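# Seat gear and two bearing rings into holders

## Task

Move the gear and both bearing rings that sit on the white pads into their matching holders, do not disturb the other parts already seated in their holders, and open the grippers to release everything at the end.

## Robot and tools

Robot: two arms, left_arm and right_arm, each ending in a parallel two-finger gripper. Fingers extend along the gripper's own +z axis and close along its y axis. The reported hand position is the spot between the finger pads, roughly 1 cm short of the tips. Cameras: cam_left_wrist and cam_right_wrist, both 504x504, returned in that order, each riding on its own wrist.

World frame (used in every result): origin on the tabletop midway between the arms, +z up, +x outward over the table, left_arm on the +y side. The arm names do not indicate image sides. Each state line prints end_effector_position in metres and end_effector_quat_wxyz per arm; at long reach the printed position can be somewhat wrong.

Row format (shared by execute_actions and move): a single flat list of 14 numbers, each in [-1, 1], always covering both arms even if one stays idle. Order: left_arm dx, dy, dz, rx, ry, rz, opening, then right_arm dx, dy, dz, rx, ry, rz, opening. The first six of each arm are an offset, not a pose: a displacement from that gripper's measured pose when the action (or move) begins, expressed in the gripper's own axes. Scale: 1.0 equals 0.6 m for dx/dy/dz and 180 degrees for the rotation; rx, ry, rz form one rotation vector. Opening is absolute, not an offset: +1 fully open (0.094 m), -1 closed.

execute_actions(actions): a list of up to 15 actions; each action is a list of up to 15 rows, one row per 1/30 s control step. If fewer than 15 rows are given, the last row repeats to fill the action. Every row in an action is measured from the action's starting pose, not from the preceding row. For the first action in a call, the start is the last pose a result showed. An empty list just returns state and images. Per step, the commanded pose is clipped to at most 70 mm and 16 degrees from the current measured pose, so large offsets need several actions; after an action the arm only continues to its last clipped pose. Position is favoured over orientation when both cannot be met. Results include step readings of end_effector_position; HELD with an arm label means that arm's row was partly withheld. "Hand target" lines show where the controller is currently driving each gripper.

move(target, speed, blocking): target is one 14-number row as above, offsets counted from the pose in the scene's latest result that shows one. Both grippers travel in straight lines and finish together, taking 0.5 to 10 s; anything longer is cut at 10 s. Rotation takes the shorter way. speed is top path speed in m/s, 0.002 to 0.5 (default 0.25), with turning capped at twice that in rad/s. Openings are sent when the move starts. Paths ignore obstacles and the other arm; grippers lag, wander and may overshoot speed, especially near full extension. Faster contact and targets set deeper past a surface push harder. The result adds a "move:" line with the ending (done, off_target, moving, held, fault), the limits that acted (paced = pose was clipped; held = some steps were blocked, after which the arm may surge), and each gripper's distance to its target. If only one arm is named, the other finished fine. With blocking=false the result comes back after 0.5 s while motion continues; until its end appears, execute_actions and move are rejected, so use wait or stop.

wait(seconds): 0 to 10; arms keep their last command; returns early if a running move finishes. stop(): brakes a running move (needs stopping distance; fingers continue). zoom_image(camera, region): region [x0, y0, x1, y1] in pixels of that camera's latest image, top-left origin, at most 504x504. finished_scene(scene): pass the current scene's integer number; it is irreversible and reports success, so call it only once the parts are seated and released.

Gripping: grip_measured is the measured finger opening on the command scale. To hold a part, command about 0.03 below grip_measured for a firm hold, less for a gentle one. Each gripper's reading may be off by up to about 1 mm, consistently. Finger force is roughly 50-62 N per pad, lower for parts thinner than about 2 mm, with brief spikes on first contact. Parts may be tugged briefly while held, and loose items nudged.

Holding position: arms tend to settle a centimetre or more low and can keep sinking under zero offsets. To keep an arm still, put the correction back to its desired pose in the first call of a reply and zeros afterwards, raising the aim if it still sags. Always send the intended opening.

Other lines: "pose unreachable" means the clearance check altered or blocked that arm's command. FAULT lines mean an arm stopped. MOTOR HOT appears from 75 °C; at 90 °C that arm is halted for 10 s, and at 100 °C it goes limp and falls. Holding loads heats motors, even while idle. Joint limits (rad): waist -2.618 to 3.054, shoulder 0 to 3.142, elbow 0 to 3.142, wrist pitch -1.571 to 1.571, wrist yaw -1.571 to 1.571, wrist roll -2.094 to 2.094; elbows stop just before straight.

Camera calibration lines give K, distortion D and T_world_to_cam (world to camera, metres) per camera, derived from joint readings with small errors; results list any camera whose values changed.

Avoid: dropping or knocking anything off the table (fails the task), disturbing parts already in holders, the arms colliding or pressing on each other, slamming or pushing hard, and slips while carrying.

Each tool is called after "Call:" as name(argument=value, ...) on one line, values as JSON.

## Session

I'll start by looking at the scene.

Call:
execute_actions(actions=[])

Scene clock: 0.00 s.
left_arm: end_effector_position=(+0.5202, +0.2534, +0.2942) grip_measured=+1.000 end_effector_quat_wxyz=(+0.259, -0.115, +0.865, -0.414) | right_arm: end_effector_position=(+0.4536, -0.0961, +0.2805) grip_measured=+1.000 end_effector_quat_wxyz=(+0.234, +0.250, +0.880, +0.329)
Joint positions: left_arm=[ 0.148  2.175  2.351 -0.974  0.752 -0.531  0.094] | right_arm=[ 0.554  1.838  1.904 -0.824 -0.2    1.044  0.094]
Joint velocities: left_arm=[-0.007 -0.007  0.012 -0.051 -0.066  0.022  0.   ] | right_arm=[-0.012 -0.017 -0.007 -0.022 -0.037  0.051  0.   ]
Hand target (left_arm): +0.518, +0.252, +0.310; +0.278, -0.100, +0.860, -0.417
Hand target (right_arm): +0.453, -0.097, +0.289; +0.242, +0.246, +0.878, +0.332

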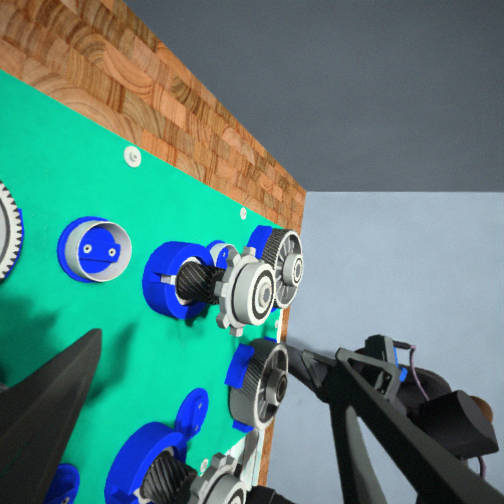

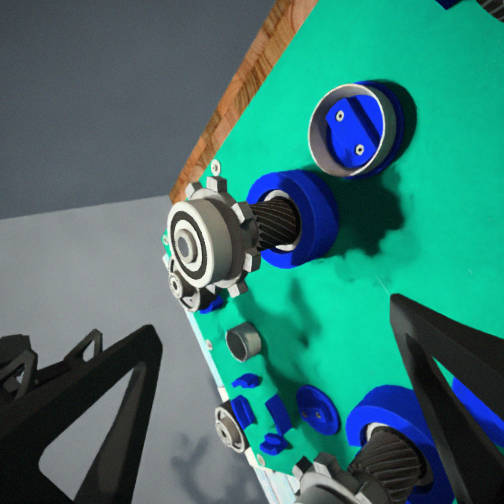

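Call:
move(target=[0.1569,-0.1755,-0.1826,-0.2436,0.0172,0.1437,1, -0.078,-0.0325,-0.3003,0.1661,-0.0012,-0.2144,1], speed=0.3)

Scene clock: 7.50 s.
left_arm: end_effector_position=(+0.3825, +0.2204, +0.3929) grip_measured=+1.000 end_effector_quat_wxyz=(+0.372, +0.006, +0.928, -0.033) | right_arm: end_effector_position=(+0.3833, -0.2134, +0.4039) grip_measured=+1.000 end_effector_quat_wxyz=(+0.374, -0.005, +0.926, +0.044)
Joint positions: left_arm=[-0.287  1.965  2.714 -1.576 -0.198 -0.292  0.094] | right_arm=[ 0.517  1.834  2.571 -1.55   0.17   0.288  0.094]
Joint velocities: left_arm=[-0.017 -0.007 -0.002 -0.022 -0.051  0.066  0.   ] | right_arm=[-0.002 -0.007 -0.027 -0.007 -0.007 -0.066  0.   ]
Hand target (left_arm): +0.377, +0.222, +0.398; +0.378, +0.011, +0.926, -0.025
Hand target (right_arm): +0.379, -0.218, +0.400; +0.366, -0.007, +0.930, +0.032
Off the commanded pose (left_arm): 0.007 m, 14 deg.
Off the commanded pose (right_arm): 0.008 m, 15 deg.
joint sent to its limit (left arm) — the command would take joint 4 (wrist pitch) past its lower limit, so that joint was sent only as far as its limit.
joint sent to its limit (right arm) — the command would take joint 4 (wrist pitch) past its lower limit, so that joint was sent only as far as its limit.
move: off_target (left_arm, right_arm)
camera_calibration (this result's frames):
cam_left_wrist: T_world_to_cam=[[0.106196, -0.955044, 0.276791, 0.0476355], [-0.969519, -0.161266, -0.184462, 0.526323], [0.220806, -0.248765, -0.943059, 0.454241], [0, 0, 0, 1]] pos_world=[0.404923, 0.243371, 0.512278]
cam_right_wrist: T_world_to_cam=[[-0.0750453, -0.962564, -0.26046, -0.0685296], [-0.961839, 0.138794, -0.2358, 0.525914], [0.263122, 0.232825, -0.936247, 0.432534], [0, 0, 0, 1]] pos_world=[0.386893, -0.239662, 0.51112]

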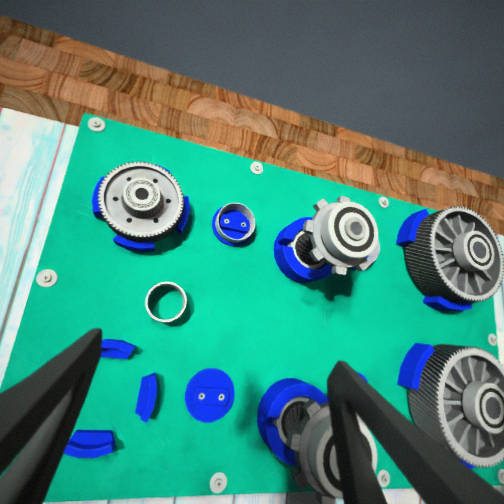

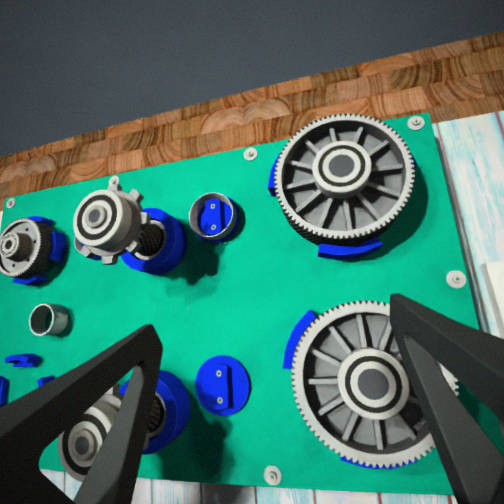

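Call:
move(target=[0.130,0.418,-0.012,-0.122,0.069,-0.127,1, 0.139,-0.4318,-0.01,0.128,0.069,0.1294,1], speed=0.3)

Scene clock: 13.50 s.
left_arm: end_effector_position=(+0.3284, +0.4715, +0.3238) grip_measured=+1.000 end_effector_quat_wxyz=(+0.242, -0.250, +0.935, +0.064) | right_arm: end_effector_position=(+0.3223, -0.4677, +0.3384) grip_measured=+1.000 end_effector_quat_wxyz=(+0.255, +0.253, +0.931, -0.073)
Joint positions: left_arm=[ 0.38   1.742  2.203 -1.537 -0.113 -0.21   0.094] | right_arm=[-0.212  1.642  2.144 -1.543  0.093  0.143  0.094]
Joint velocities: left_arm=[ 0.012 -0.007 -0.012  0.007  0.037  0.022  0.   ] | right_arm=[-0.012 -0.002 -0.012  0.081 -0.037 -0.066  0.   ]
Hand target (left_arm): +0.331, +0.471, +0.323; +0.244, -0.245, +0.937, +0.061
Hand target (right_arm): +0.328, -0.470, +0.334; +0.254, +0.249, +0.932, -0.073
Off the commanded pose (left_arm): 0.007 m, 2 deg.
Off the commanded pose (right_arm): 0.011 m, 1 deg.
move: off_target (right_arm)
camera_calibration (this result's frames):
cam_left_wrist: T_world_to_cam=[[0.647959, -0.739866, 0.180961, 0.0639532], [-0.757836, -0.650059, 0.0557578, 0.584779], [0.0763817, -0.173267, -0.981909, 0.487941], [0, 0, 0, 1]] pos_world=[0.364458, 0.512002, 0.434934]
cam_right_wrist: T_world_to_cam=[[-0.630304, -0.762336, -0.146833, -0.100811], [-0.768395, 0.63959, -0.0222004, 0.586734], [0.110837, 0.0988328, -0.988912, 0.450642], [0, 0, 0, 1]] pos_world=[0.337354, -0.49666, 0.443869]

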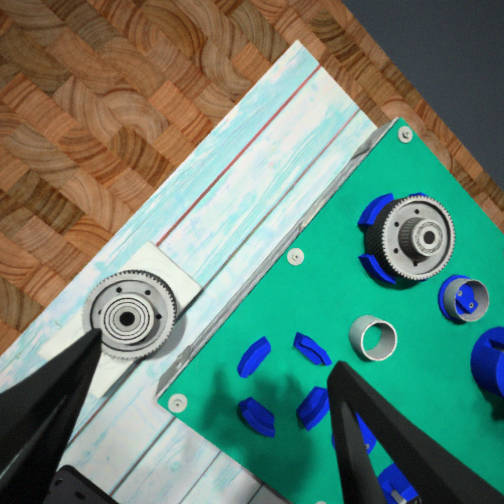

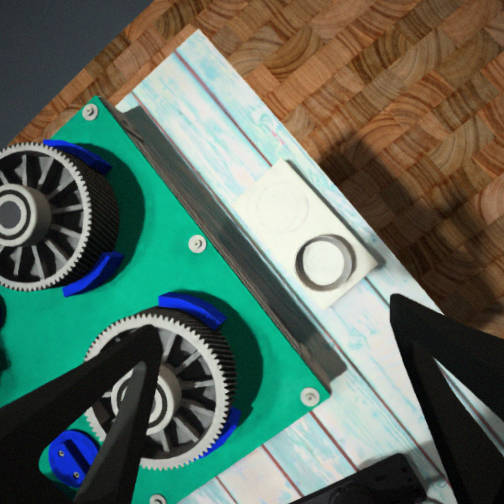

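Call:
zoom_image(camera="cam_left_wrist", region=[30, 220, 230, 420])

Call:
zoom_image(camera="cam_right_wrist", region=[210, 140, 410, 340])

Call:
zoom_image(camera="cam_left_wrist", region=[220, 170, 504, 454])

Region (30, 220, 230, 420) of cam_left_wrist's 504x504 image, scaled by 2.520, with more detail than that image has.

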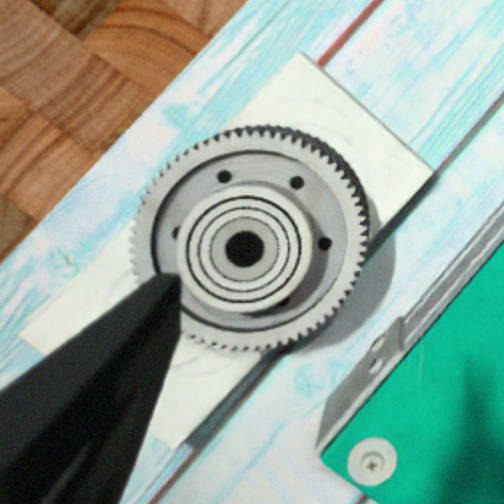

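Region (210, 140, 410, 340) of cam_right_wrist's 504x504 image, scaled by 2.520, with more detail than that image has.

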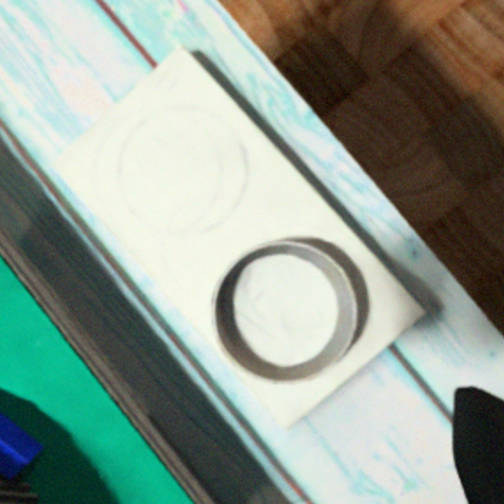

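Region (220, 170, 504, 454) of cam_left_wrist's 504x504 image, scaled by 1.775, with more detail than that image has.

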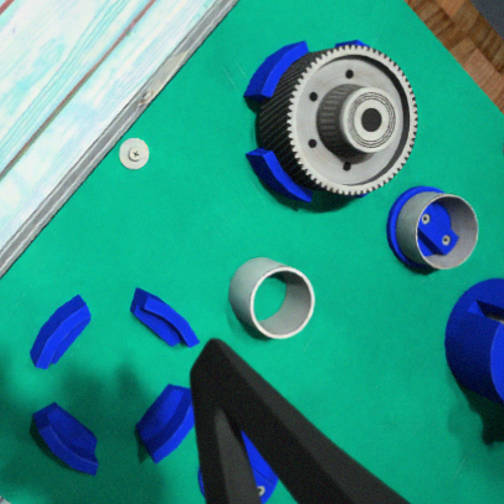

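Call:
zoom_image(camera="cam_left_wrist", region=[350, 180, 504, 334])

Call:
zoom_image(camera="cam_left_wrist", region=[70, 260, 190, 380])

Region (350, 180, 504, 334) of cam_left_wrist's 504x504 image, scaled by 3.273, with more detail than that image has.

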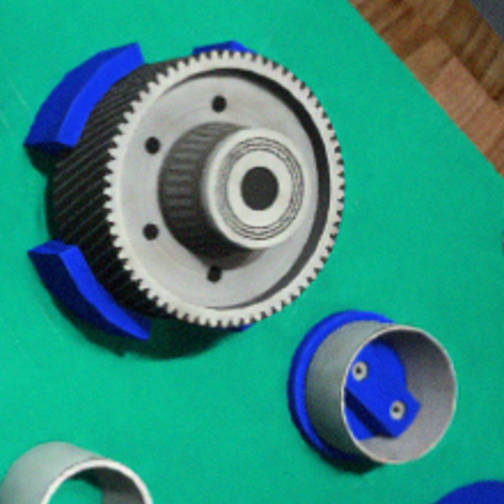

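Region (70, 260, 190, 380) of cam_left_wrist's 504x504 image, scaled by 4.200, with more detail than that image has.

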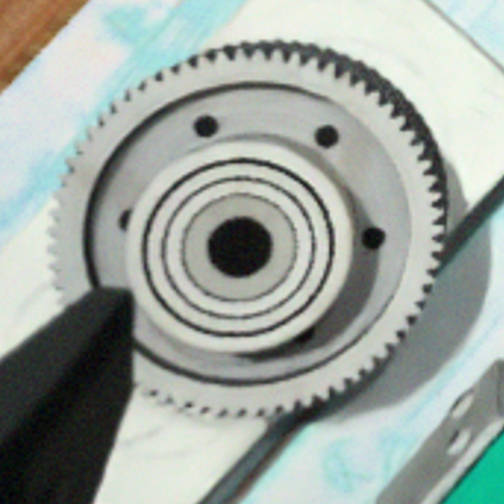

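Call:
zoom_image(camera="cam_left_wrist", region=[335, 265, 495, 375])

Region (335, 265, 495, 375) of cam_left_wrist's 504x504 image, scaled by 3.150, with more detail than that image has; it fills the top 346 rows of this view, and the rest is white.

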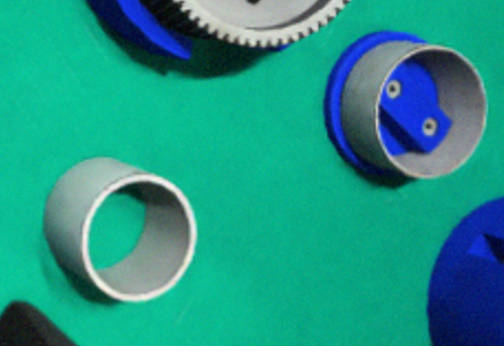

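Call:
move(target=[0.1071,0.069,0.281,0.0417,0.1575,0.1627,1, 0.1608,-0.0887,0.3295,0.0419,0.1676,0.1605,1], speed=0.3)

Scene clock: 31.80 s.
left_arm: end_effector_position=(+0.3317, +0.5135, +0.1378) grip_measured=+1.000 end_effector_quat_wxyz=(-0.013, +0.004, +1.000, -0.007) | right_arm: end_effector_position=(+0.3063, -0.5226, +0.1185) grip_measured=+1.000 end_effector_quat_wxyz=(-0.009, +0.497, +0.868, +0.001)
Joint positions: left_arm=[ 0.532  2.099  2.017 -1.518  0.001  0.442  0.094] | right_arm=[-0.418  1.934  1.7   -1.354 -0.001  0.473  0.094]
Joint velocities: left_arm=[-0.012 -0.002 -0.007 -0.037  0.051 -0.022  0.   ] | right_arm=[ 0.002 -0.002 -0.012 -0.007  0.037 -0.022  0.   ]
Hand target (left_arm): +0.333, +0.517, +0.147; -0.000, +0.004, +1.000, -0.002
Hand target (right_arm): +0.308, -0.526, +0.119; +0.001, +0.502, +0.865, +0.001
Off the commanded pose (left_arm): 0.010 m, 2 deg.
Off the commanded pose (right_arm): 0.004 m, 1 deg.
move: done
camera_calibration (this result's frames):
cam_left_wrist: T_world_to_cam=[[0.250436, -0.965662, 0.0691313, 0.389736], [-0.817699, -0.172752, 0.549114, 0.331727], [-0.518316, -0.194046, -0.832883, 0.49968], [0, 0, 0, 1]] pos_world=[0.432641, 0.530621, 0.207076]
cam_right_wrist: T_world_to_cam=[[-0.949859, -0.309813, -0.0422399, 0.136925], [-0.288776, 0.817401, 0.498462, 0.488952], [-0.119903, 0.485667, -0.865882, 0.498648], [0, 0, 0, 1]] pos_world=[0.331047, -0.599425, 0.19383]

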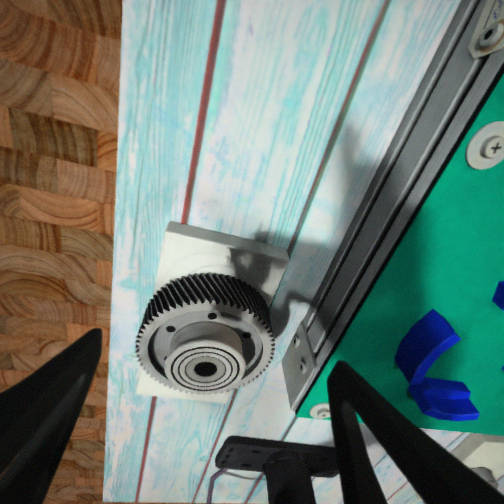

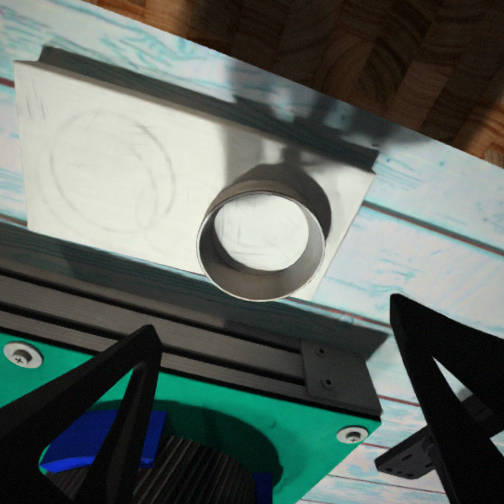

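Call:
zoom_image(camera="cam_left_wrist", region=[115, 215, 315, 415])

Call:
zoom_image(camera="cam_right_wrist", region=[180, 140, 380, 340])

Region (115, 215, 315, 415) of cam_left_wrist's 504x504 image, scaled by 2.520, with more detail than that image has.

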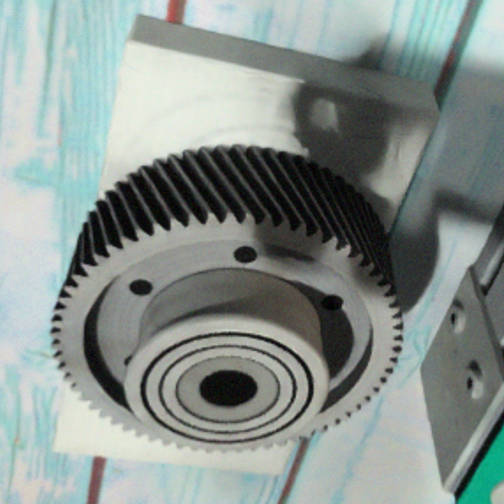

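Region (180, 140, 380, 340) of cam_right_wrist's 504x504 image, scaled by 2.520, with more detail than that image has.

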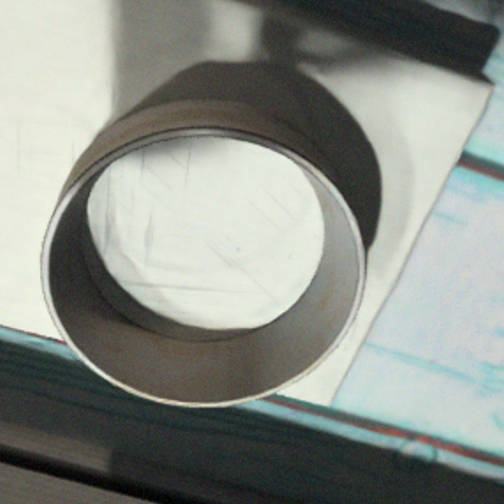

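Call:
move(target=[0.1612,-0.0141,0.0257,0.0003,-0.0099,-0.3359,1, 0.0104,0.0058,0.0726,-0.0023,-0.0053,0.0023,1], speed=0.3)

Scene clock: 51.23 s.
left_arm: end_effector_position=(+0.2332, +0.5019, +0.1144) grip_measured=+1.000 end_effector_quat_wxyz=(-0.022, -0.494, +0.869, -0.001) | right_arm: end_effector_position=(+0.3024, -0.5172, +0.0717) grip_measured=+1.000 end_effector_quat_wxyz=(-0.013, +0.501, +0.865, +0.001)
Joint positions: left_arm=[ 0.635  1.729  1.423 -1.309  0.001 -0.495  0.094] | right_arm=[-0.411  1.934  1.514 -1.176 -0.002  0.49   0.094]
Joint velocities: left_arm=[ 0.002 -0.002 -0.007  0.037 -0.051  0.037  0.   ] | right_arm=[-0.002 -0.022  0.012  0.081 -0.022 -0.037  0.   ]
Hand target (left_arm): +0.234, +0.505, +0.122; -0.001, -0.501, +0.866, -0.002
Hand target (right_arm): +0.305, -0.515, +0.075; +0.000, +0.500, +0.866, +0.000
Off the commanded pose (left_arm): 0.011 m, 3 deg.
Off the commanded pose (right_arm): 0.005 m, 2 deg.
move: off_target (left_arm)
camera_calibration (this result's frames):
cam_left_wrist: T_world_to_cam=[[0.961214, -0.273808, 0.0331275, -0.104003], [-0.245837, -0.79612, 0.552954, 0.441133], [-0.12503, -0.539651, -0.832553, 0.508667], [0, 0, 0, 1]] pos_world=[0.272014, 0.597221, 0.183012]
cam_right_wrist: T_world_to_cam=[[-0.953276, -0.299808, -0.0371488, 0.138744], [-0.276884, 0.817892, 0.504369, 0.50296], [-0.12083, 0.491089, -0.862689, 0.45793], [0, 0, 0, 1]] pos_world=[0.326855, -0.594655, 0.146528]

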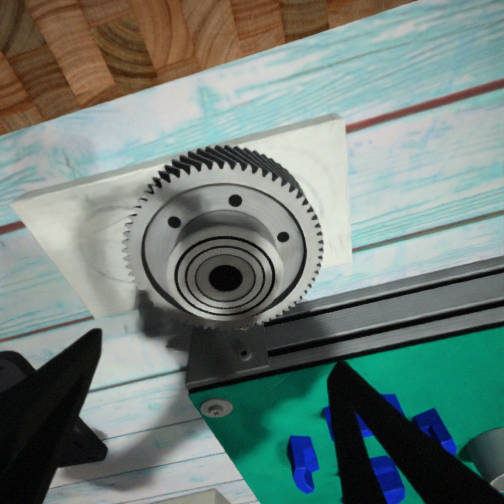

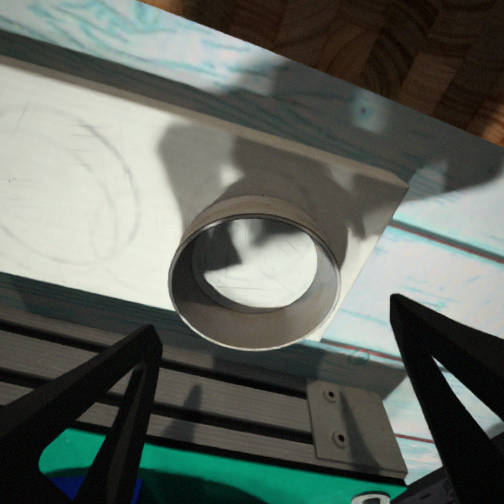

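Call:
zoom_image(camera="cam_right_wrist", region=[130, 170, 420, 380])

Call:
zoom_image(camera="cam_left_wrist", region=[80, 130, 370, 390])

Region (130, 170, 420, 380) of cam_right_wrist's 504x504 image, scaled by 1.738, with more detail than that image has; it fills the top 365 rows of this view, and the rest is white.

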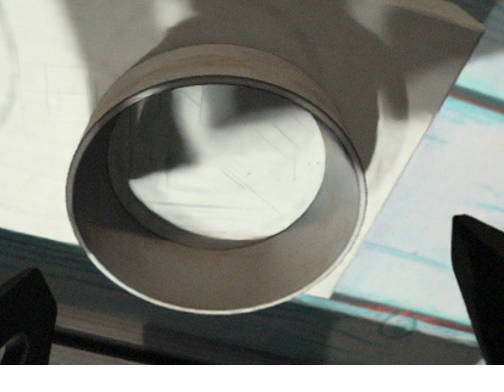

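Region (80, 130, 370, 390) of cam_left_wrist's 504x504 image, scaled by 1.738, with more detail than that image has; it fills the top 452 rows of this view, and the rest is white.

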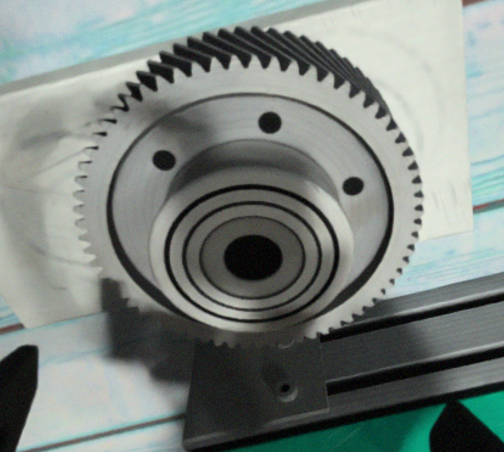

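Call:
zoom_image(camera="cam_left_wrist", region=[60, 310, 140, 390])

Call:
zoom_image(camera="cam_left_wrist", region=[300, 340, 380, 420])

Call:
zoom_image(camera="cam_left_wrist", region=[100, 400, 300, 504])

Region (60, 310, 140, 390) of cam_left_wrist's 504x504 image, scaled by 6.300, with more detail than that image has.

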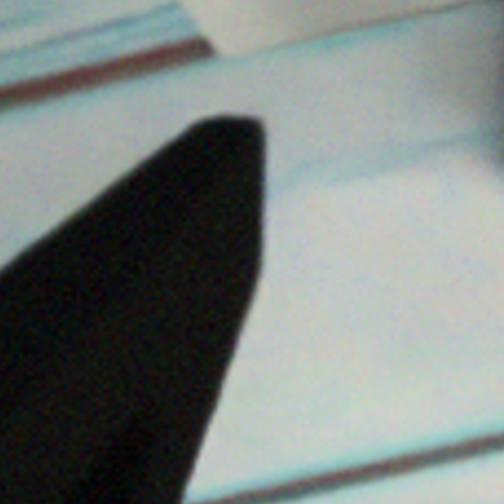

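Region (300, 340, 380, 420) of cam_left_wrist's 504x504 image, scaled by 6.300, with more detail than that image has.

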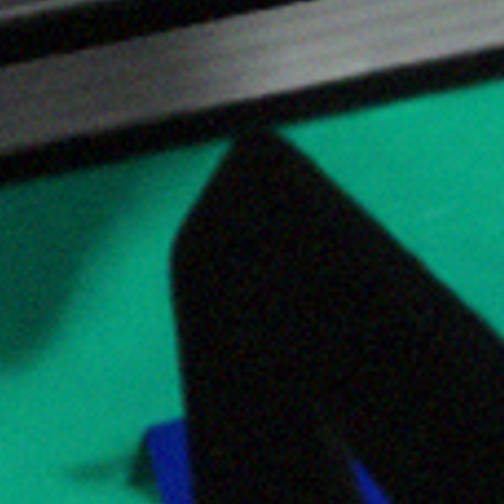

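Region (100, 400, 300, 504) of cam_left_wrist's 504x504 image, scaled by 2.520, with more detail than that image has; it fills the top 262 rows of this view, and the rest is white.

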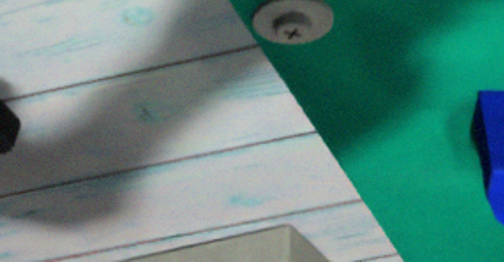

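Call:
move(target=[-0.0114,0.0056,0.0354,0.0129,-0.025,-0.0043,0.53, -0.0078,0.013,0.0392,-0.0071,-0.015,-0.0009,1], speed=0.1)

Scene clock: 62.73 s.
left_arm: end_effector_position=(+0.2324, +0.5046, +0.0852) grip_measured=+0.532 end_effector_quat_wxyz=(+0.001, -0.499, +0.867, -0.000) | right_arm: end_effector_position=(+0.3089, -0.5194, +0.0513) grip_measured=+1.000 end_effector_quat_wxyz=(+0.010, +0.501, +0.865, +0.001)
Joint positions: left_arm=[ 0.644  1.703  1.276 -1.143  0.001 -0.497  0.072] | right_arm=[-0.407  1.934  1.431 -1.048 -0.002  0.494  0.094]
Joint velocities: left_arm=[ 0.012 -0.002  0.002 -0.022 -0.037 -0.022 -0.002] | right_arm=[-0.007 -0.007 -0.012  0.007  0.022  0.037  0.   ]
Hand target (left_arm): +0.233, +0.509, +0.092; +0.021, -0.500, +0.866, +0.001
Hand target (right_arm): +0.311, -0.517, +0.048; +0.013, +0.500, +0.866, -0.001
Off the commanded pose (left_arm): 0.009 m, 2 deg.
Off the commanded pose (right_arm): 0.005 m, 0 deg.
move: done
camera_calibration (this result's frames):
cam_left_wrist: T_world_to_cam=[[0.962358, -0.263969, 0.0647064, -0.109473], [-0.257907, -0.811859, 0.523803, 0.472447], [-0.0857351, -0.520774, -0.849378, 0.468377], [0, 0, 0, 1]] pos_world=[0.267355, 0.598582, 0.157444]
cam_right_wrist: T_world_to_cam=[[-0.95128, -0.301055, -0.0665713, 0.143822], [-0.295702, 0.82966, 0.473524, 0.53033], [-0.087325, 0.470139, -0.878261, 0.42174], [0, 0, 0, 1]] pos_world=[0.330463, -0.594972, 0.128848]

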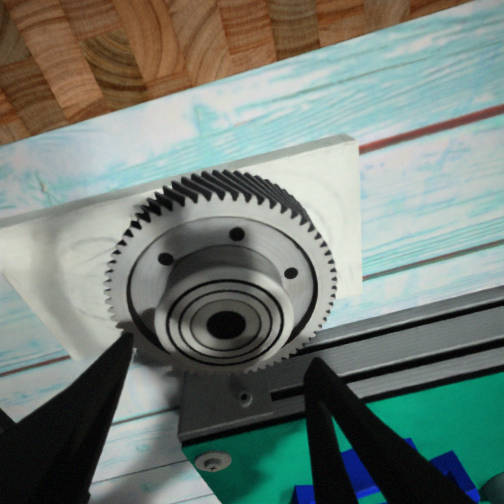

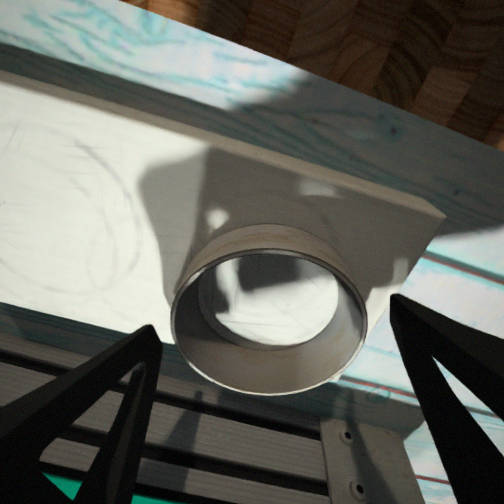

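Call:
zoom_image(camera="cam_right_wrist", region=[130, 200, 420, 420])

Call:
zoom_image(camera="cam_left_wrist", region=[90, 160, 350, 410])

Region (130, 200, 420, 420) of cam_right_wrist's 504x504 image, scaled by 1.738, with more detail than that image has; it fills the top 382 rows of this view, and the rest is white.

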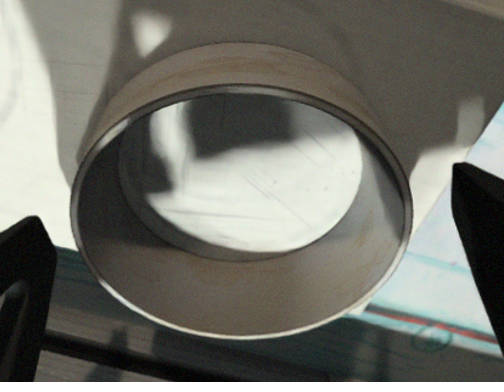

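Region (90, 160, 350, 410) of cam_left_wrist's 504x504 image, scaled by 1.938, with more detail than that image has; it fills the top 485 rows of this view, and the rest is white.

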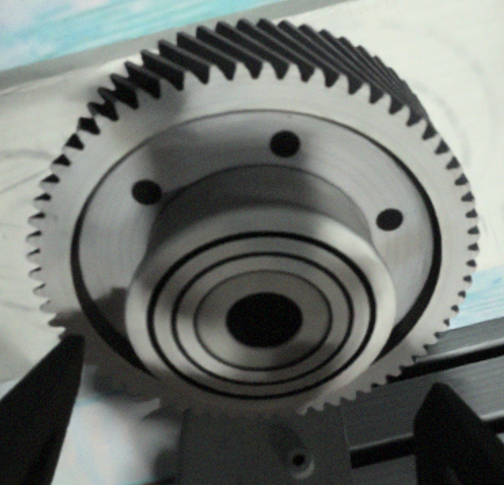

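Call:
move(target=[-0.0118,0.0045,0.0253,0.0058,-0.0113,0,0.53, 0.0,0.002,0.0133,0.002,0.003,0,1], speed=0.05)

Scene clock: 67.57 s.
left_arm: end_effector_position=(+0.2331, +0.5080, +0.0698) grip_measured=+0.532 end_effector_quat_wxyz=(+0.012, -0.498, +0.867, +0.000) | right_arm: end_effector_position=(+0.3091, -0.5195, +0.0513) grip_measured=+1.000 end_effector_quat_wxyz=(+0.010, +0.501, +0.865, +0.001)
Joint positions: left_arm=[ 0.652  1.703  1.214 -1.057  0.001 -0.487  0.072] | right_arm=[-0.407  1.934  1.431 -1.047 -0.002  0.494  0.094]
Joint velocities: left_arm=[-0.002 -0.012 -0.007  0.007 -0.007  0.081 -0.   ] | right_arm=[ 0.002 -0.012 -0.002 -0.022  0.022 -0.037  0.   ]
Hand target (left_arm): +0.234, +0.512, +0.070; +0.020, -0.499, +0.866, +0.000
Hand target (right_arm): +0.310, -0.519, +0.043; +0.004, +0.501, +0.865, +0.000
Off the commanded pose (left_arm): 0.004 m, 1 deg.
Off the commanded pose (right_arm): 0.008 m, 1 deg.
move: done
camera_calibration (this result's frames):
cam_left_wrist: T_world_to_cam=[[0.96052, -0.266328, 0.0804457, -0.107709], [-0.269351, -0.817805, 0.508572, 0.490178], [-0.069658, -0.510161, -0.857253, 0.448602], [0, 0, 0, 1]] pos_world=[0.266735, 0.601044, 0.143939]
cam_right_wrist: T_world_to_cam=[[-0.951237, -0.301082, -0.0670664, 0.143943], [-0.296009, 0.82985, 0.472998, 0.53068], [-0.0867559, 0.469786, -0.878507, 0.421457], [0, 0, 0, 1]] pos_world=[0.330574, -0.595041, 0.128896]

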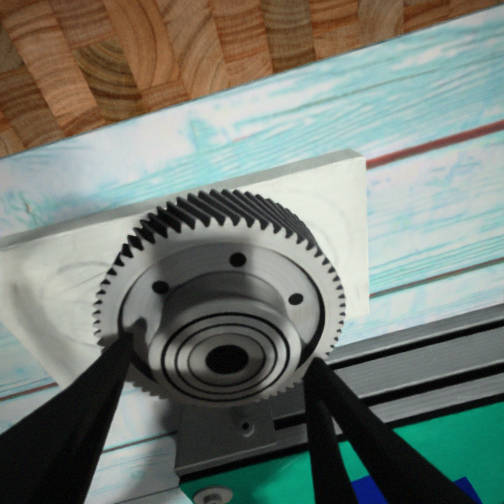

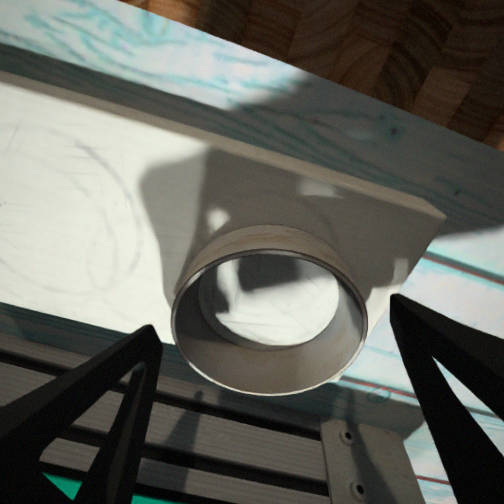

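Call:
zoom_image(camera="cam_left_wrist", region=[90, 180, 350, 430])

Region (90, 180, 350, 430) of cam_left_wrist's 504x504 image, scaled by 1.938, with more detail than that image has; it fills the top 485 rows of this view, and the rest is white.

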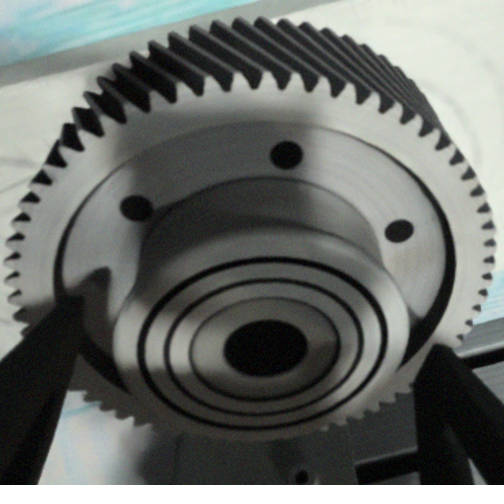

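Call:
move(target=[-0.009,0.002,0.020,0,0,0,0.53, 0.0,0.002,0.025,0.002,0.003,0,1], speed=0.04)

Scene clock: 70.93 s.
left_arm: end_effector_position=(+0.2350, +0.5092, +0.0608) grip_measured=+0.532 end_effector_quat_wxyz=(+0.009, -0.496, +0.868, +0.000) | right_arm: end_effector_position=(+0.3116, -0.5210, +0.0441) grip_measured=+1.000 end_effector_quat_wxyz=(+0.008, +0.501, +0.865, +0.001)
Joint positions: left_arm=[ 0.652  1.726  1.204 -1.03   0.001 -0.484  0.072] | right_arm=[-0.407  1.956  1.431 -1.029 -0.002  0.494  0.094]
Joint velocities: left_arm=[ 0.002  0.002 -0.012  0.037  0.007 -0.037 -0.001] | right_arm=[ 0.007 -0.007  0.002 -0.051  0.022  0.037  0.   ]
Hand target (left_arm): +0.235, +0.513, +0.058; +0.013, -0.498, +0.867, -0.000
Hand target (right_arm): +0.310, -0.519, +0.036; +0.004, +0.501, +0.865, +0.000
Off the commanded pose (left_arm): 0.005 m, 0 deg.
Off the commanded pose (right_arm): 0.008 m, 0 deg.
move: done
camera_calibration (this result's frames):
cam_left_wrist: T_world_to_cam=[[0.959956, -0.269713, 0.0757539, -0.106381], [-0.269463, -0.814965, 0.513052, 0.494569], [-0.0766401, -0.51292, -0.855008, 0.444537], [0, 0, 0, 1]] pos_world=[0.269459, 0.602376, 0.134402]
cam_right_wrist: T_world_to_cam=[[-0.951414, -0.300947, -0.0651273, 0.145454], [-0.294728, 0.828835, 0.475572, 0.535062], [-0.0891422, 0.471661, -0.877263, 0.417663], [0, 0, 0, 1]] pos_world=[0.333316, -0.596699, 0.121413]

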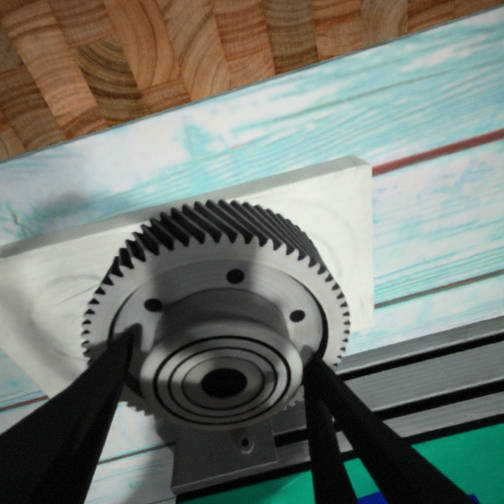

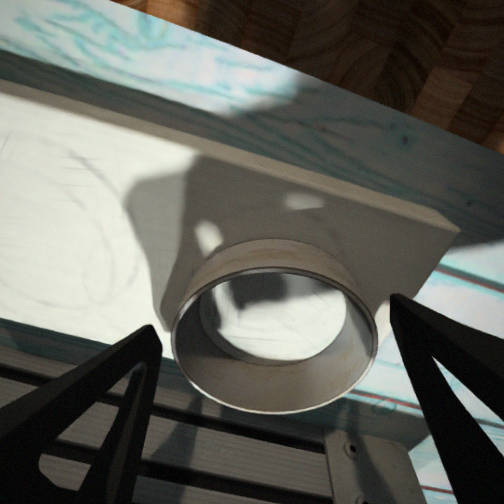

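Call:
execute_actions(actions=[[[0,0,0.006,0,0,0,0.53, 0.003,0,0,0,0,0,0.8],[0,0,0.006,0,0,0,0.5, 0.003,0,0,0,0,0,0.75],[0,0,0.006,0,0,0,0.47, 0.003,0,0,0,0,0,0.7],[0,0,0.006,0,0,0,0.44, 0.003,0,0,0,0,0,0.66],[0,0,0.006,0,0,0,0.41, 0.003,0,0,0,0,0,0.63],[0,0,0.006,0,0,0,0.38, 0.003,0,0,0,0,0,0.61],[0,0,0.006,0,0,0,0.36, 0.003,0,0,0,0,0,0.59],[0,0,0.006,0,0,0,0.34, 0.003,0,0,0,0,0,0.57],[0,0,0.006,0,0,0,0.32, 0.003,0,0,0,0,0,0.55],[0,0,0.006,0,0,0,0.30, 0.003,0,0,0,0,0,0.53],[0,0,0.006,0,0,0,0.28, 0.003,0,0,0,0,0,0.51],[0,0,0.006,0,0,0,0.26, 0.003,0,0,0,0,0,0.50],[0,0,0.006,0,0,0,0.24, 0.003,0,0,0,0,0,0.49],[0,0,0.006,0,0,0,0.22, 0.003,0,0,0,0,0,0.48],[0,0,0.006,0,0,0,0.2, 0.003,0,0,0,0,0,0.47]],[[0,0,0,0,0,0,0.2, 0,0,0,0,0,0,0.47]]])

Scene clock: 73.63 s.
left_arm: end_effector_position=(+0.2353, +0.5094, +0.0608) grip_measured=+0.244 end_effector_quat_wxyz=(+0.010, -0.496, +0.868, +0.000) | right_arm: end_effector_position=(+0.3119, -0.5211, +0.0441) grip_measured=+0.576 end_effector_quat_wxyz=(+0.009, +0.501, +0.865, +0.001)
Joint positions: left_arm=[ 0.652  1.726  1.204 -1.029  0.001 -0.483  0.058] | right_arm=[-0.407  1.956  1.431 -1.028 -0.003  0.494  0.074]
Joint velocities: left_arm=[ 0.007 -0.007 -0.002 -0.037 -0.037  0.022 -0.   ] | right_arm=[-0.002 -0.007 -0.012  0.081 -0.037 -0.022  0.   ]
Hand target (left_arm): +0.235, +0.509, +0.061; +0.010, -0.496, +0.868, +0.000
Hand target (right_arm): +0.312, -0.521, +0.044; +0.009, +0.501, +0.865, +0.001
Off the commanded pose (left_arm): 0.000 m, 0 deg.
Off the commanded pose (right_arm): 0.000 m, 0 deg.
Step readings (end_effector_position; steps 1 to 15: 1st action; 16 to 30: 2nd action):
0: left_arm (+0.2353, +0.5094, +0.0608) | right_arm (+0.3118, -0.5211, +0.0441)
1: left_arm (+0.2353, +0.5094, +0.0608) | right_arm (+0.3118, -0.5211, +0.0441)
2: left_arm (+0.2353, +0.5094, +0.0608) | right_arm (+0.3118, -0.5211, +0.0441)
4: left_arm (+0.2353, +0.5094, +0.0608) | right_arm (+0.3118, -0.5211, +0.0441)
8: left_arm (+0.2353, +0.5094, +0.0608) | right_arm (+0.3119, -0.5211, +0.0441)
15: left_arm (+0.2353, +0.5094, +0.0608) | right_arm (+0.3119, -0.5211, +0.0441)
16: left_arm (+0.2353, +0.5094, +0.0608) | right_arm (+0.3119, -0.5211, +0.0441)
17: left_arm (+0.2353, +0.5094, +0.0608) | right_arm (+0.3119, -0.5211, +0.0441)
19: left_arm (+0.2353, +0.5094, +0.0608) | right_arm (+0.3119, -0.5211, +0.0441)
23: left_arm (+0.2353, +0.5094, +0.0608) | right_arm (+0.3119, -0.5211, +0.0441)
30: end_effector_position above
camera_calibration (this result's frames):
cam_left_wrist: T_world_to_cam=[[0.959755, -0.270141, 0.0767763, -0.106434], [-0.270436, -0.815277, 0.512042, 0.495265], [-0.0757296, -0.512198, -0.855522, 0.444119], [0, 0, 0, 1]] pos_world=[0.269721, 0.602503, 0.134529]
cam_right_wrist: T_world_to_cam=[[-0.951335, -0.300972, -0.0661592, 0.145698], [-0.295291, 0.828966, 0.474993, 0.535488], [-0.0881159, 0.471414, -0.877499, 0.417298], [0, 0, 0, 1]] pos_world=[0.333503, -0.59677, 0.121464]

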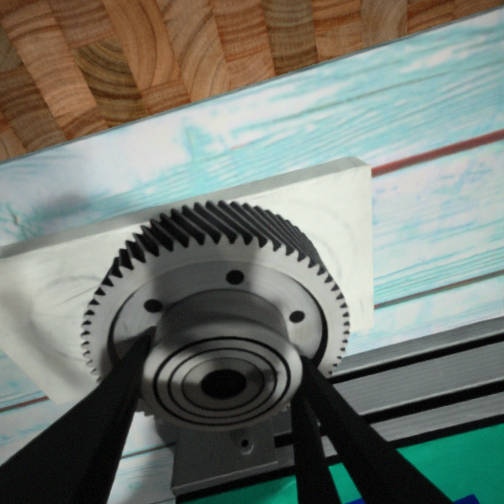

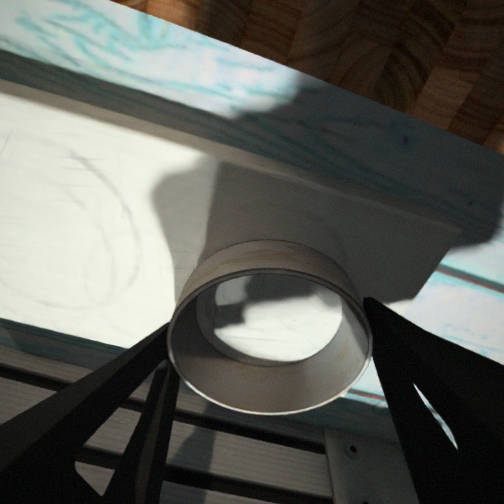

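Call:
move(target=[0,0,-0.18,0,0,0,0.2, 0.02,-0.01,-0.2,0,0,0,0.52], speed=0.15)

Scene clock: 78.80 s.
left_arm: end_effector_position=(+0.2243, +0.5018, +0.1293) grip_measured=+0.244 end_effector_quat_wxyz=(-0.044, -0.496, +0.867, -0.004) | right_arm: end_effector_position=(+0.2978, -0.5121, +0.1468) grip_measured=+0.576 end_effector_quat_wxyz=(-0.011, +0.501, +0.865, +0.002)
Joint positions: left_arm=[ 0.652  1.739  1.49  -1.41   0.004 -0.483  0.058] | right_arm=[-0.407  1.893  1.756 -1.456 -0.004  0.494  0.074]
Joint velocities: left_arm=[ 0.007 -0.017 -0.017 -0.022 -0.022 -0.081  0.   ] | right_arm=[ 0.007 -0.017 -0.007 -0.095  0.007 -0.037  0.001]
Hand target (left_arm): +0.230, +0.508, +0.167; +0.010, -0.496, +0.868, +0.000
Hand target (right_arm): +0.300, -0.511, +0.164; +0.009, +0.501, +0.865, +0.001
Off the commanded pose (left_arm): 0.041 m, 6 deg.
Off the commanded pose (right_arm): 0.017 m, 2 deg.
move: off_target (left_arm, right_arm)
camera_calibration (this result's frames):
cam_left_wrist: T_world_to_cam=[[0.963522, -0.267542, 0.00682539, -0.0962385], [-0.221476, -0.782784, 0.581548, 0.414786], [-0.150246, -0.561846, -0.813484, 0.534151], [0, 0, 0, 1]] pos_world=[0.264847, 0.59905, 0.193962]
cam_right_wrist: T_world_to_cam=[[-0.953113, -0.299793, -0.0412314, 0.139313], [-0.279114, 0.818252, 0.502552, 0.46077], [-0.116924, 0.490497, -0.863563, 0.518275], [0, 0, 0, 1]] pos_world=[0.321987, -0.589473, 0.221746]

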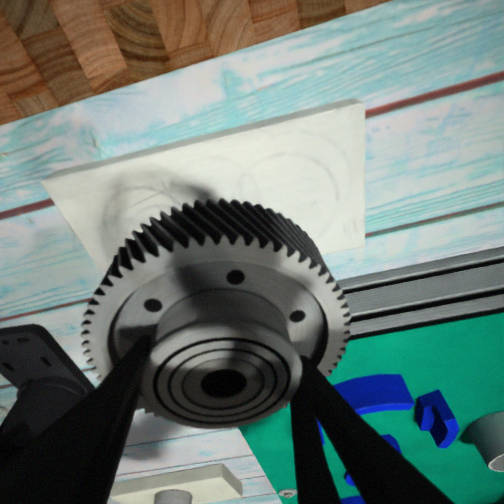

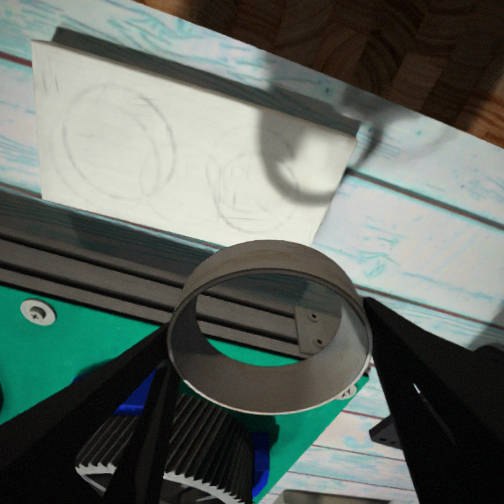

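Call:
zoom_image(camera="cam_left_wrist", region=[100, 400, 300, 504])

Call:
zoom_image(camera="cam_left_wrist", region=[300, 340, 504, 504])

Region (100, 400, 300, 504) of cam_left_wrist's 504x504 image, scaled by 2.520, with more detail than that image has; it fills the top 262 rows of this view, and the rest is white.

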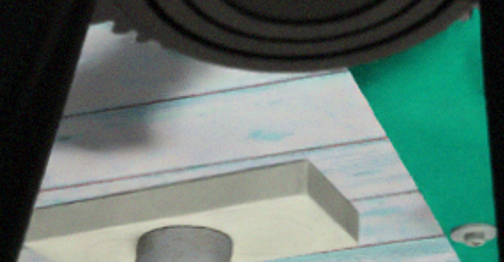

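Region (300, 340, 504, 504) of cam_left_wrist's 504x504 image, scaled by 2.471, with more detail than that image has; it fills the top 405 rows of this view, and the rest is white.

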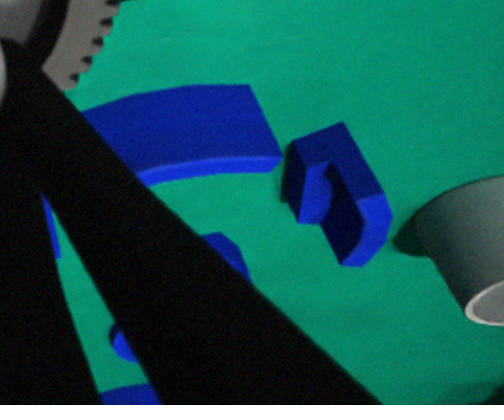

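Call:
zoom_image(camera="cam_left_wrist", region=[30, 80, 390, 300])

Region (30, 80, 390, 300) of cam_left_wrist's 504x504 image, scaled by 1.400, with more detail than that image has.

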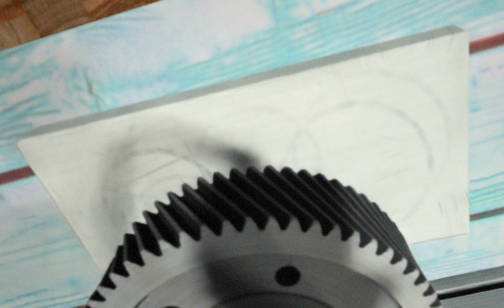

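Call:
execute_actions(actions=[[[-0.0081,-0.0004,-0.068,0.0147,-0.033,0.01,0.2, 0.003,0.004,-0.032,-0.004,-0.011,0,0.52],
[-0.0076,-0.0003,-0.072,0.0147,-0.035,0.02,0.2, 0.007,0.004,-0.036,-0.004,-0.011,0,0.52],
[-0.0071,-0.0001,-0.076,0.0146,-0.037,0.03,0.2, 0.012,0.005,-0.040,-0.004,-0.012,0,0.52],
[-0.0066,0,-0.080,0.0145,-0.039,0.04,0.2, 0.018,0.005,-0.044,-0.004,-0.012,0,0.52],
[-0.0061,0.0002,-0.085,0.0144,-0.041,0.05,0.2, 0.024,0.005,-0.048,-0.005,-0.013,0,0.52],
[-0.0056,0.0003,-0.089,0.0143,-0.043,0.06,0.2, 0.030,0.006,-0.052,-0.005,-0.013,0,0.52],
[-0.0051,0.0005,-0.093,0.0142,-0.045,0.07,0.2, 0.036,0.006,-0.056,-0.005,-0.014,0,0.52],
[-0.0046,0.0006,-0.097,0.0141,-0.047,0.08,0.2, 0.042,0.006,-0.060,-0.005,-0.014,0,0.52],
[-0.0041,0.0008,-0.101,0.0141,-0.049,0.09,0.2, 0.048,0.007,-0.063,-0.006,-0.015,0,0.52],
[-0.0036,0.0009,-0.105,0.014,-0.051,0.10,0.2, 0.054,0.007,-0.066,-0.006,-0.015,0,0.52],
[-0.0031,0.0011,-0.109,0.0139,-0.053,0.11,0.2, 0.060,0.007,-0.069,-0.006,-0.016,0,0.52],
[-0.0026,0.0012,-0.113,0.0138,-0.055,0.12,0.2, 0.065,0.008,-0.072,-0.006,-0.016,0,0.52],
[-0.0022,0.0014,-0.117,0.0137,-0.057,0.13,0.2, 0.070,0.008,-0.075,-0.007,-0.017,0,0.52],
[-0.0017,0.0015,-0.121,0.0137,-0.059,0.14,0.2, 0.074,0.008,-0.077,-0.007,-0.017,0,0.52],
[-0.0013,0.0017,-0.1255,0.0136,-0.0616,0.147,0.2, 0.077,0.0086,-0.079,-0.007,-0.018,0,0.52]]])

Call:
wait(seconds=0.4)

Scene clock: 92.23 s.
left_arm: end_effector_position=(+0.2214, +0.5027, +0.1434) grip_measured=+0.244 end_effector_quat_wxyz=(-0.025, -0.351, +0.936, -0.001) | right_arm: end_effector_position=(+0.2931, -0.4800, +0.1880) grip_measured=+0.576 end_effector_quat_wxyz=(+0.025, +0.495, +0.869, +0.003)
Joint positions: left_arm=[ 0.652  1.696  1.499 -1.423 -0.009 -0.162  0.058] | right_arm=[-0.331  1.766  1.76  -1.514 -0.003  0.555  0.074]
Joint velocities: left_arm=[-0.027 -0.173  0.129 -0.11   0.007  0.711 -0.001] | right_arm=[ 0.154 -0.281 -0.061 -0.212  0.007  0.154 -0.   ]
Hand target (left_arm): +0.224, +0.505, +0.198; +0.052, -0.290, +0.955, +0.024
Hand target (right_arm): +0.282, -0.470, +0.195; +0.019, +0.501, +0.865, -0.002
Off the commanded pose (left_arm): 0.062 m, 12 deg.
Off the commanded pose (right_arm): 0.018 m, 1 deg.
Step readings (end_effector_position):
0: left_arm (+0.2243, +0.5018, +0.1293) | right_arm (+0.3022, -0.5144, +0.1528)
1: left_arm (+0.2243, +0.5018, +0.1293) | right_arm (+0.3021, -0.5143, +0.1528)
2: left_arm (+0.2243, +0.5018, +0.1293) | right_arm (+0.3017, -0.5140, +0.1528)
4: left_arm (+0.2242, +0.5019, +0.1293) | right_arm (+0.3010, -0.5121, +0.1534)
8: left_arm (+0.2237, +0.5027, +0.1301) | right_arm (+0.3011, -0.5036, +0.1632)
15: end_effector_position above
camera_calibration (this result's frames):
cam_left_wrist: T_world_to_cam=[[0.829111, -0.557982, 0.0350828, 0.0783791], [-0.478673, -0.676043, 0.560212, 0.412946], [-0.288871, -0.481272, -0.827606, 0.537862], [0, 0, 0, 1]] pos_world=[0.288054, 0.581761, 0.21105]
cam_right_wrist: T_world_to_cam=[[-0.944523, -0.315833, -0.0901399, 0.145086], [-0.321191, 0.830834, 0.454479, 0.439878], [-0.0686482, 0.458218, -0.886185, 0.512192], [0, 0, 0, 1]] pos_world=[0.313483, -0.554338, 0.267059]

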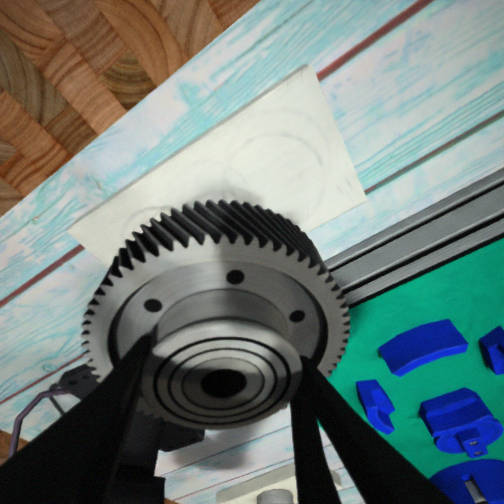

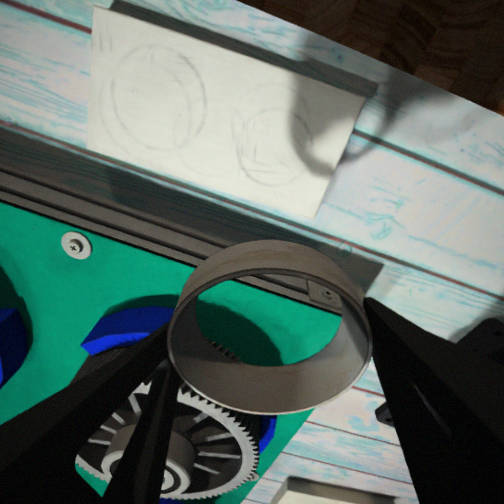

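Scene clock: 92.63 s.
left_arm: end_effector_position=(+0.2179, +0.5005, +0.1538) grip_measured=+0.244 end_effector_quat_wxyz=(-0.020, -0.299, +0.954, -0.001) | right_arm: end_effector_position=(+0.2880, -0.4735, +0.1909) grip_measured=+0.576 end_effector_quat_wxyz=(+0.020, +0.500, +0.866, +0.003)
Joint positions: left_arm=[ 0.652  1.672  1.515 -1.452 -0.009 -0.052  0.058] | right_arm=[-0.32   1.748  1.751 -1.533 -0.003  0.577  0.074]
Joint velocities: left_arm=[0.007 0.002 0.007 0.007 0.022 0.037 0.001] | right_arm=[-0.012  0.017 -0.002 -0.037  0.007 -0.007 -0.001]
Hand target (left_arm): +0.224, +0.505, +0.198; +0.052, -0.290, +0.955, +0.024
Hand target (right_arm): +0.281, -0.470, +0.195; +0.018, +0.501, +0.865, -0.002
Off the commanded pose (left_arm): 0.052 m, 9 deg.
Off the commanded pose (right_arm): 0.009 m, 1 deg.
wait: 0.40 s; no rest
camera_calibration (this result's frames):
cam_left_wrist: T_world_to_cam=[[0.762319, -0.645756, 0.0432236, 0.136919], [-0.556308, -0.619667, 0.553655, 0.393675], [-0.330742, -0.446108, -0.831624, 0.536635], [0, 0, 0, 1]] pos_world=[0.292116, 0.571761, 0.2224]
cam_right_wrist: T_world_to_cam=[[-0.948711, -0.304893, -0.0835869, 0.147706], [-0.307995, 0.831728, 0.461918, 0.426692], [-0.0713141, 0.463971, -0.882975, 0.514268], [0, 0, 0, 1]] pos_world=[0.308224, -0.548462, 0.269335]

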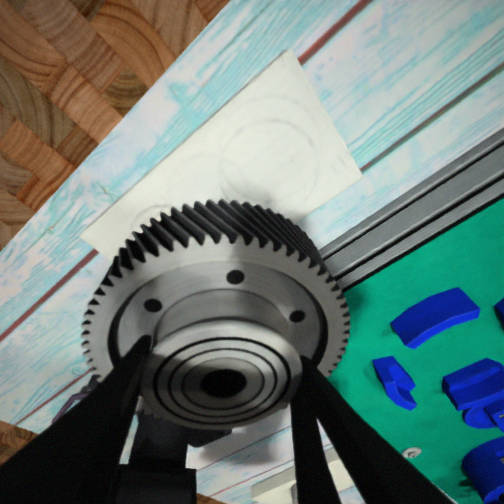

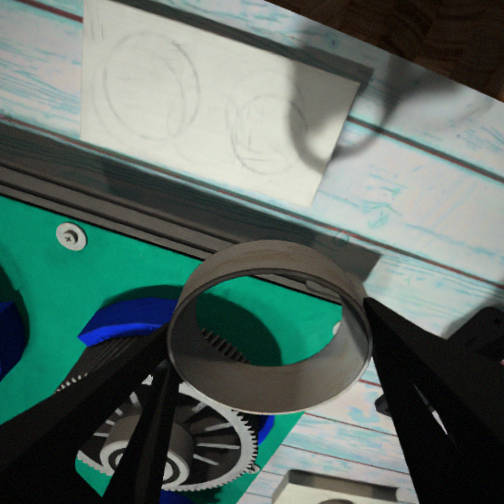

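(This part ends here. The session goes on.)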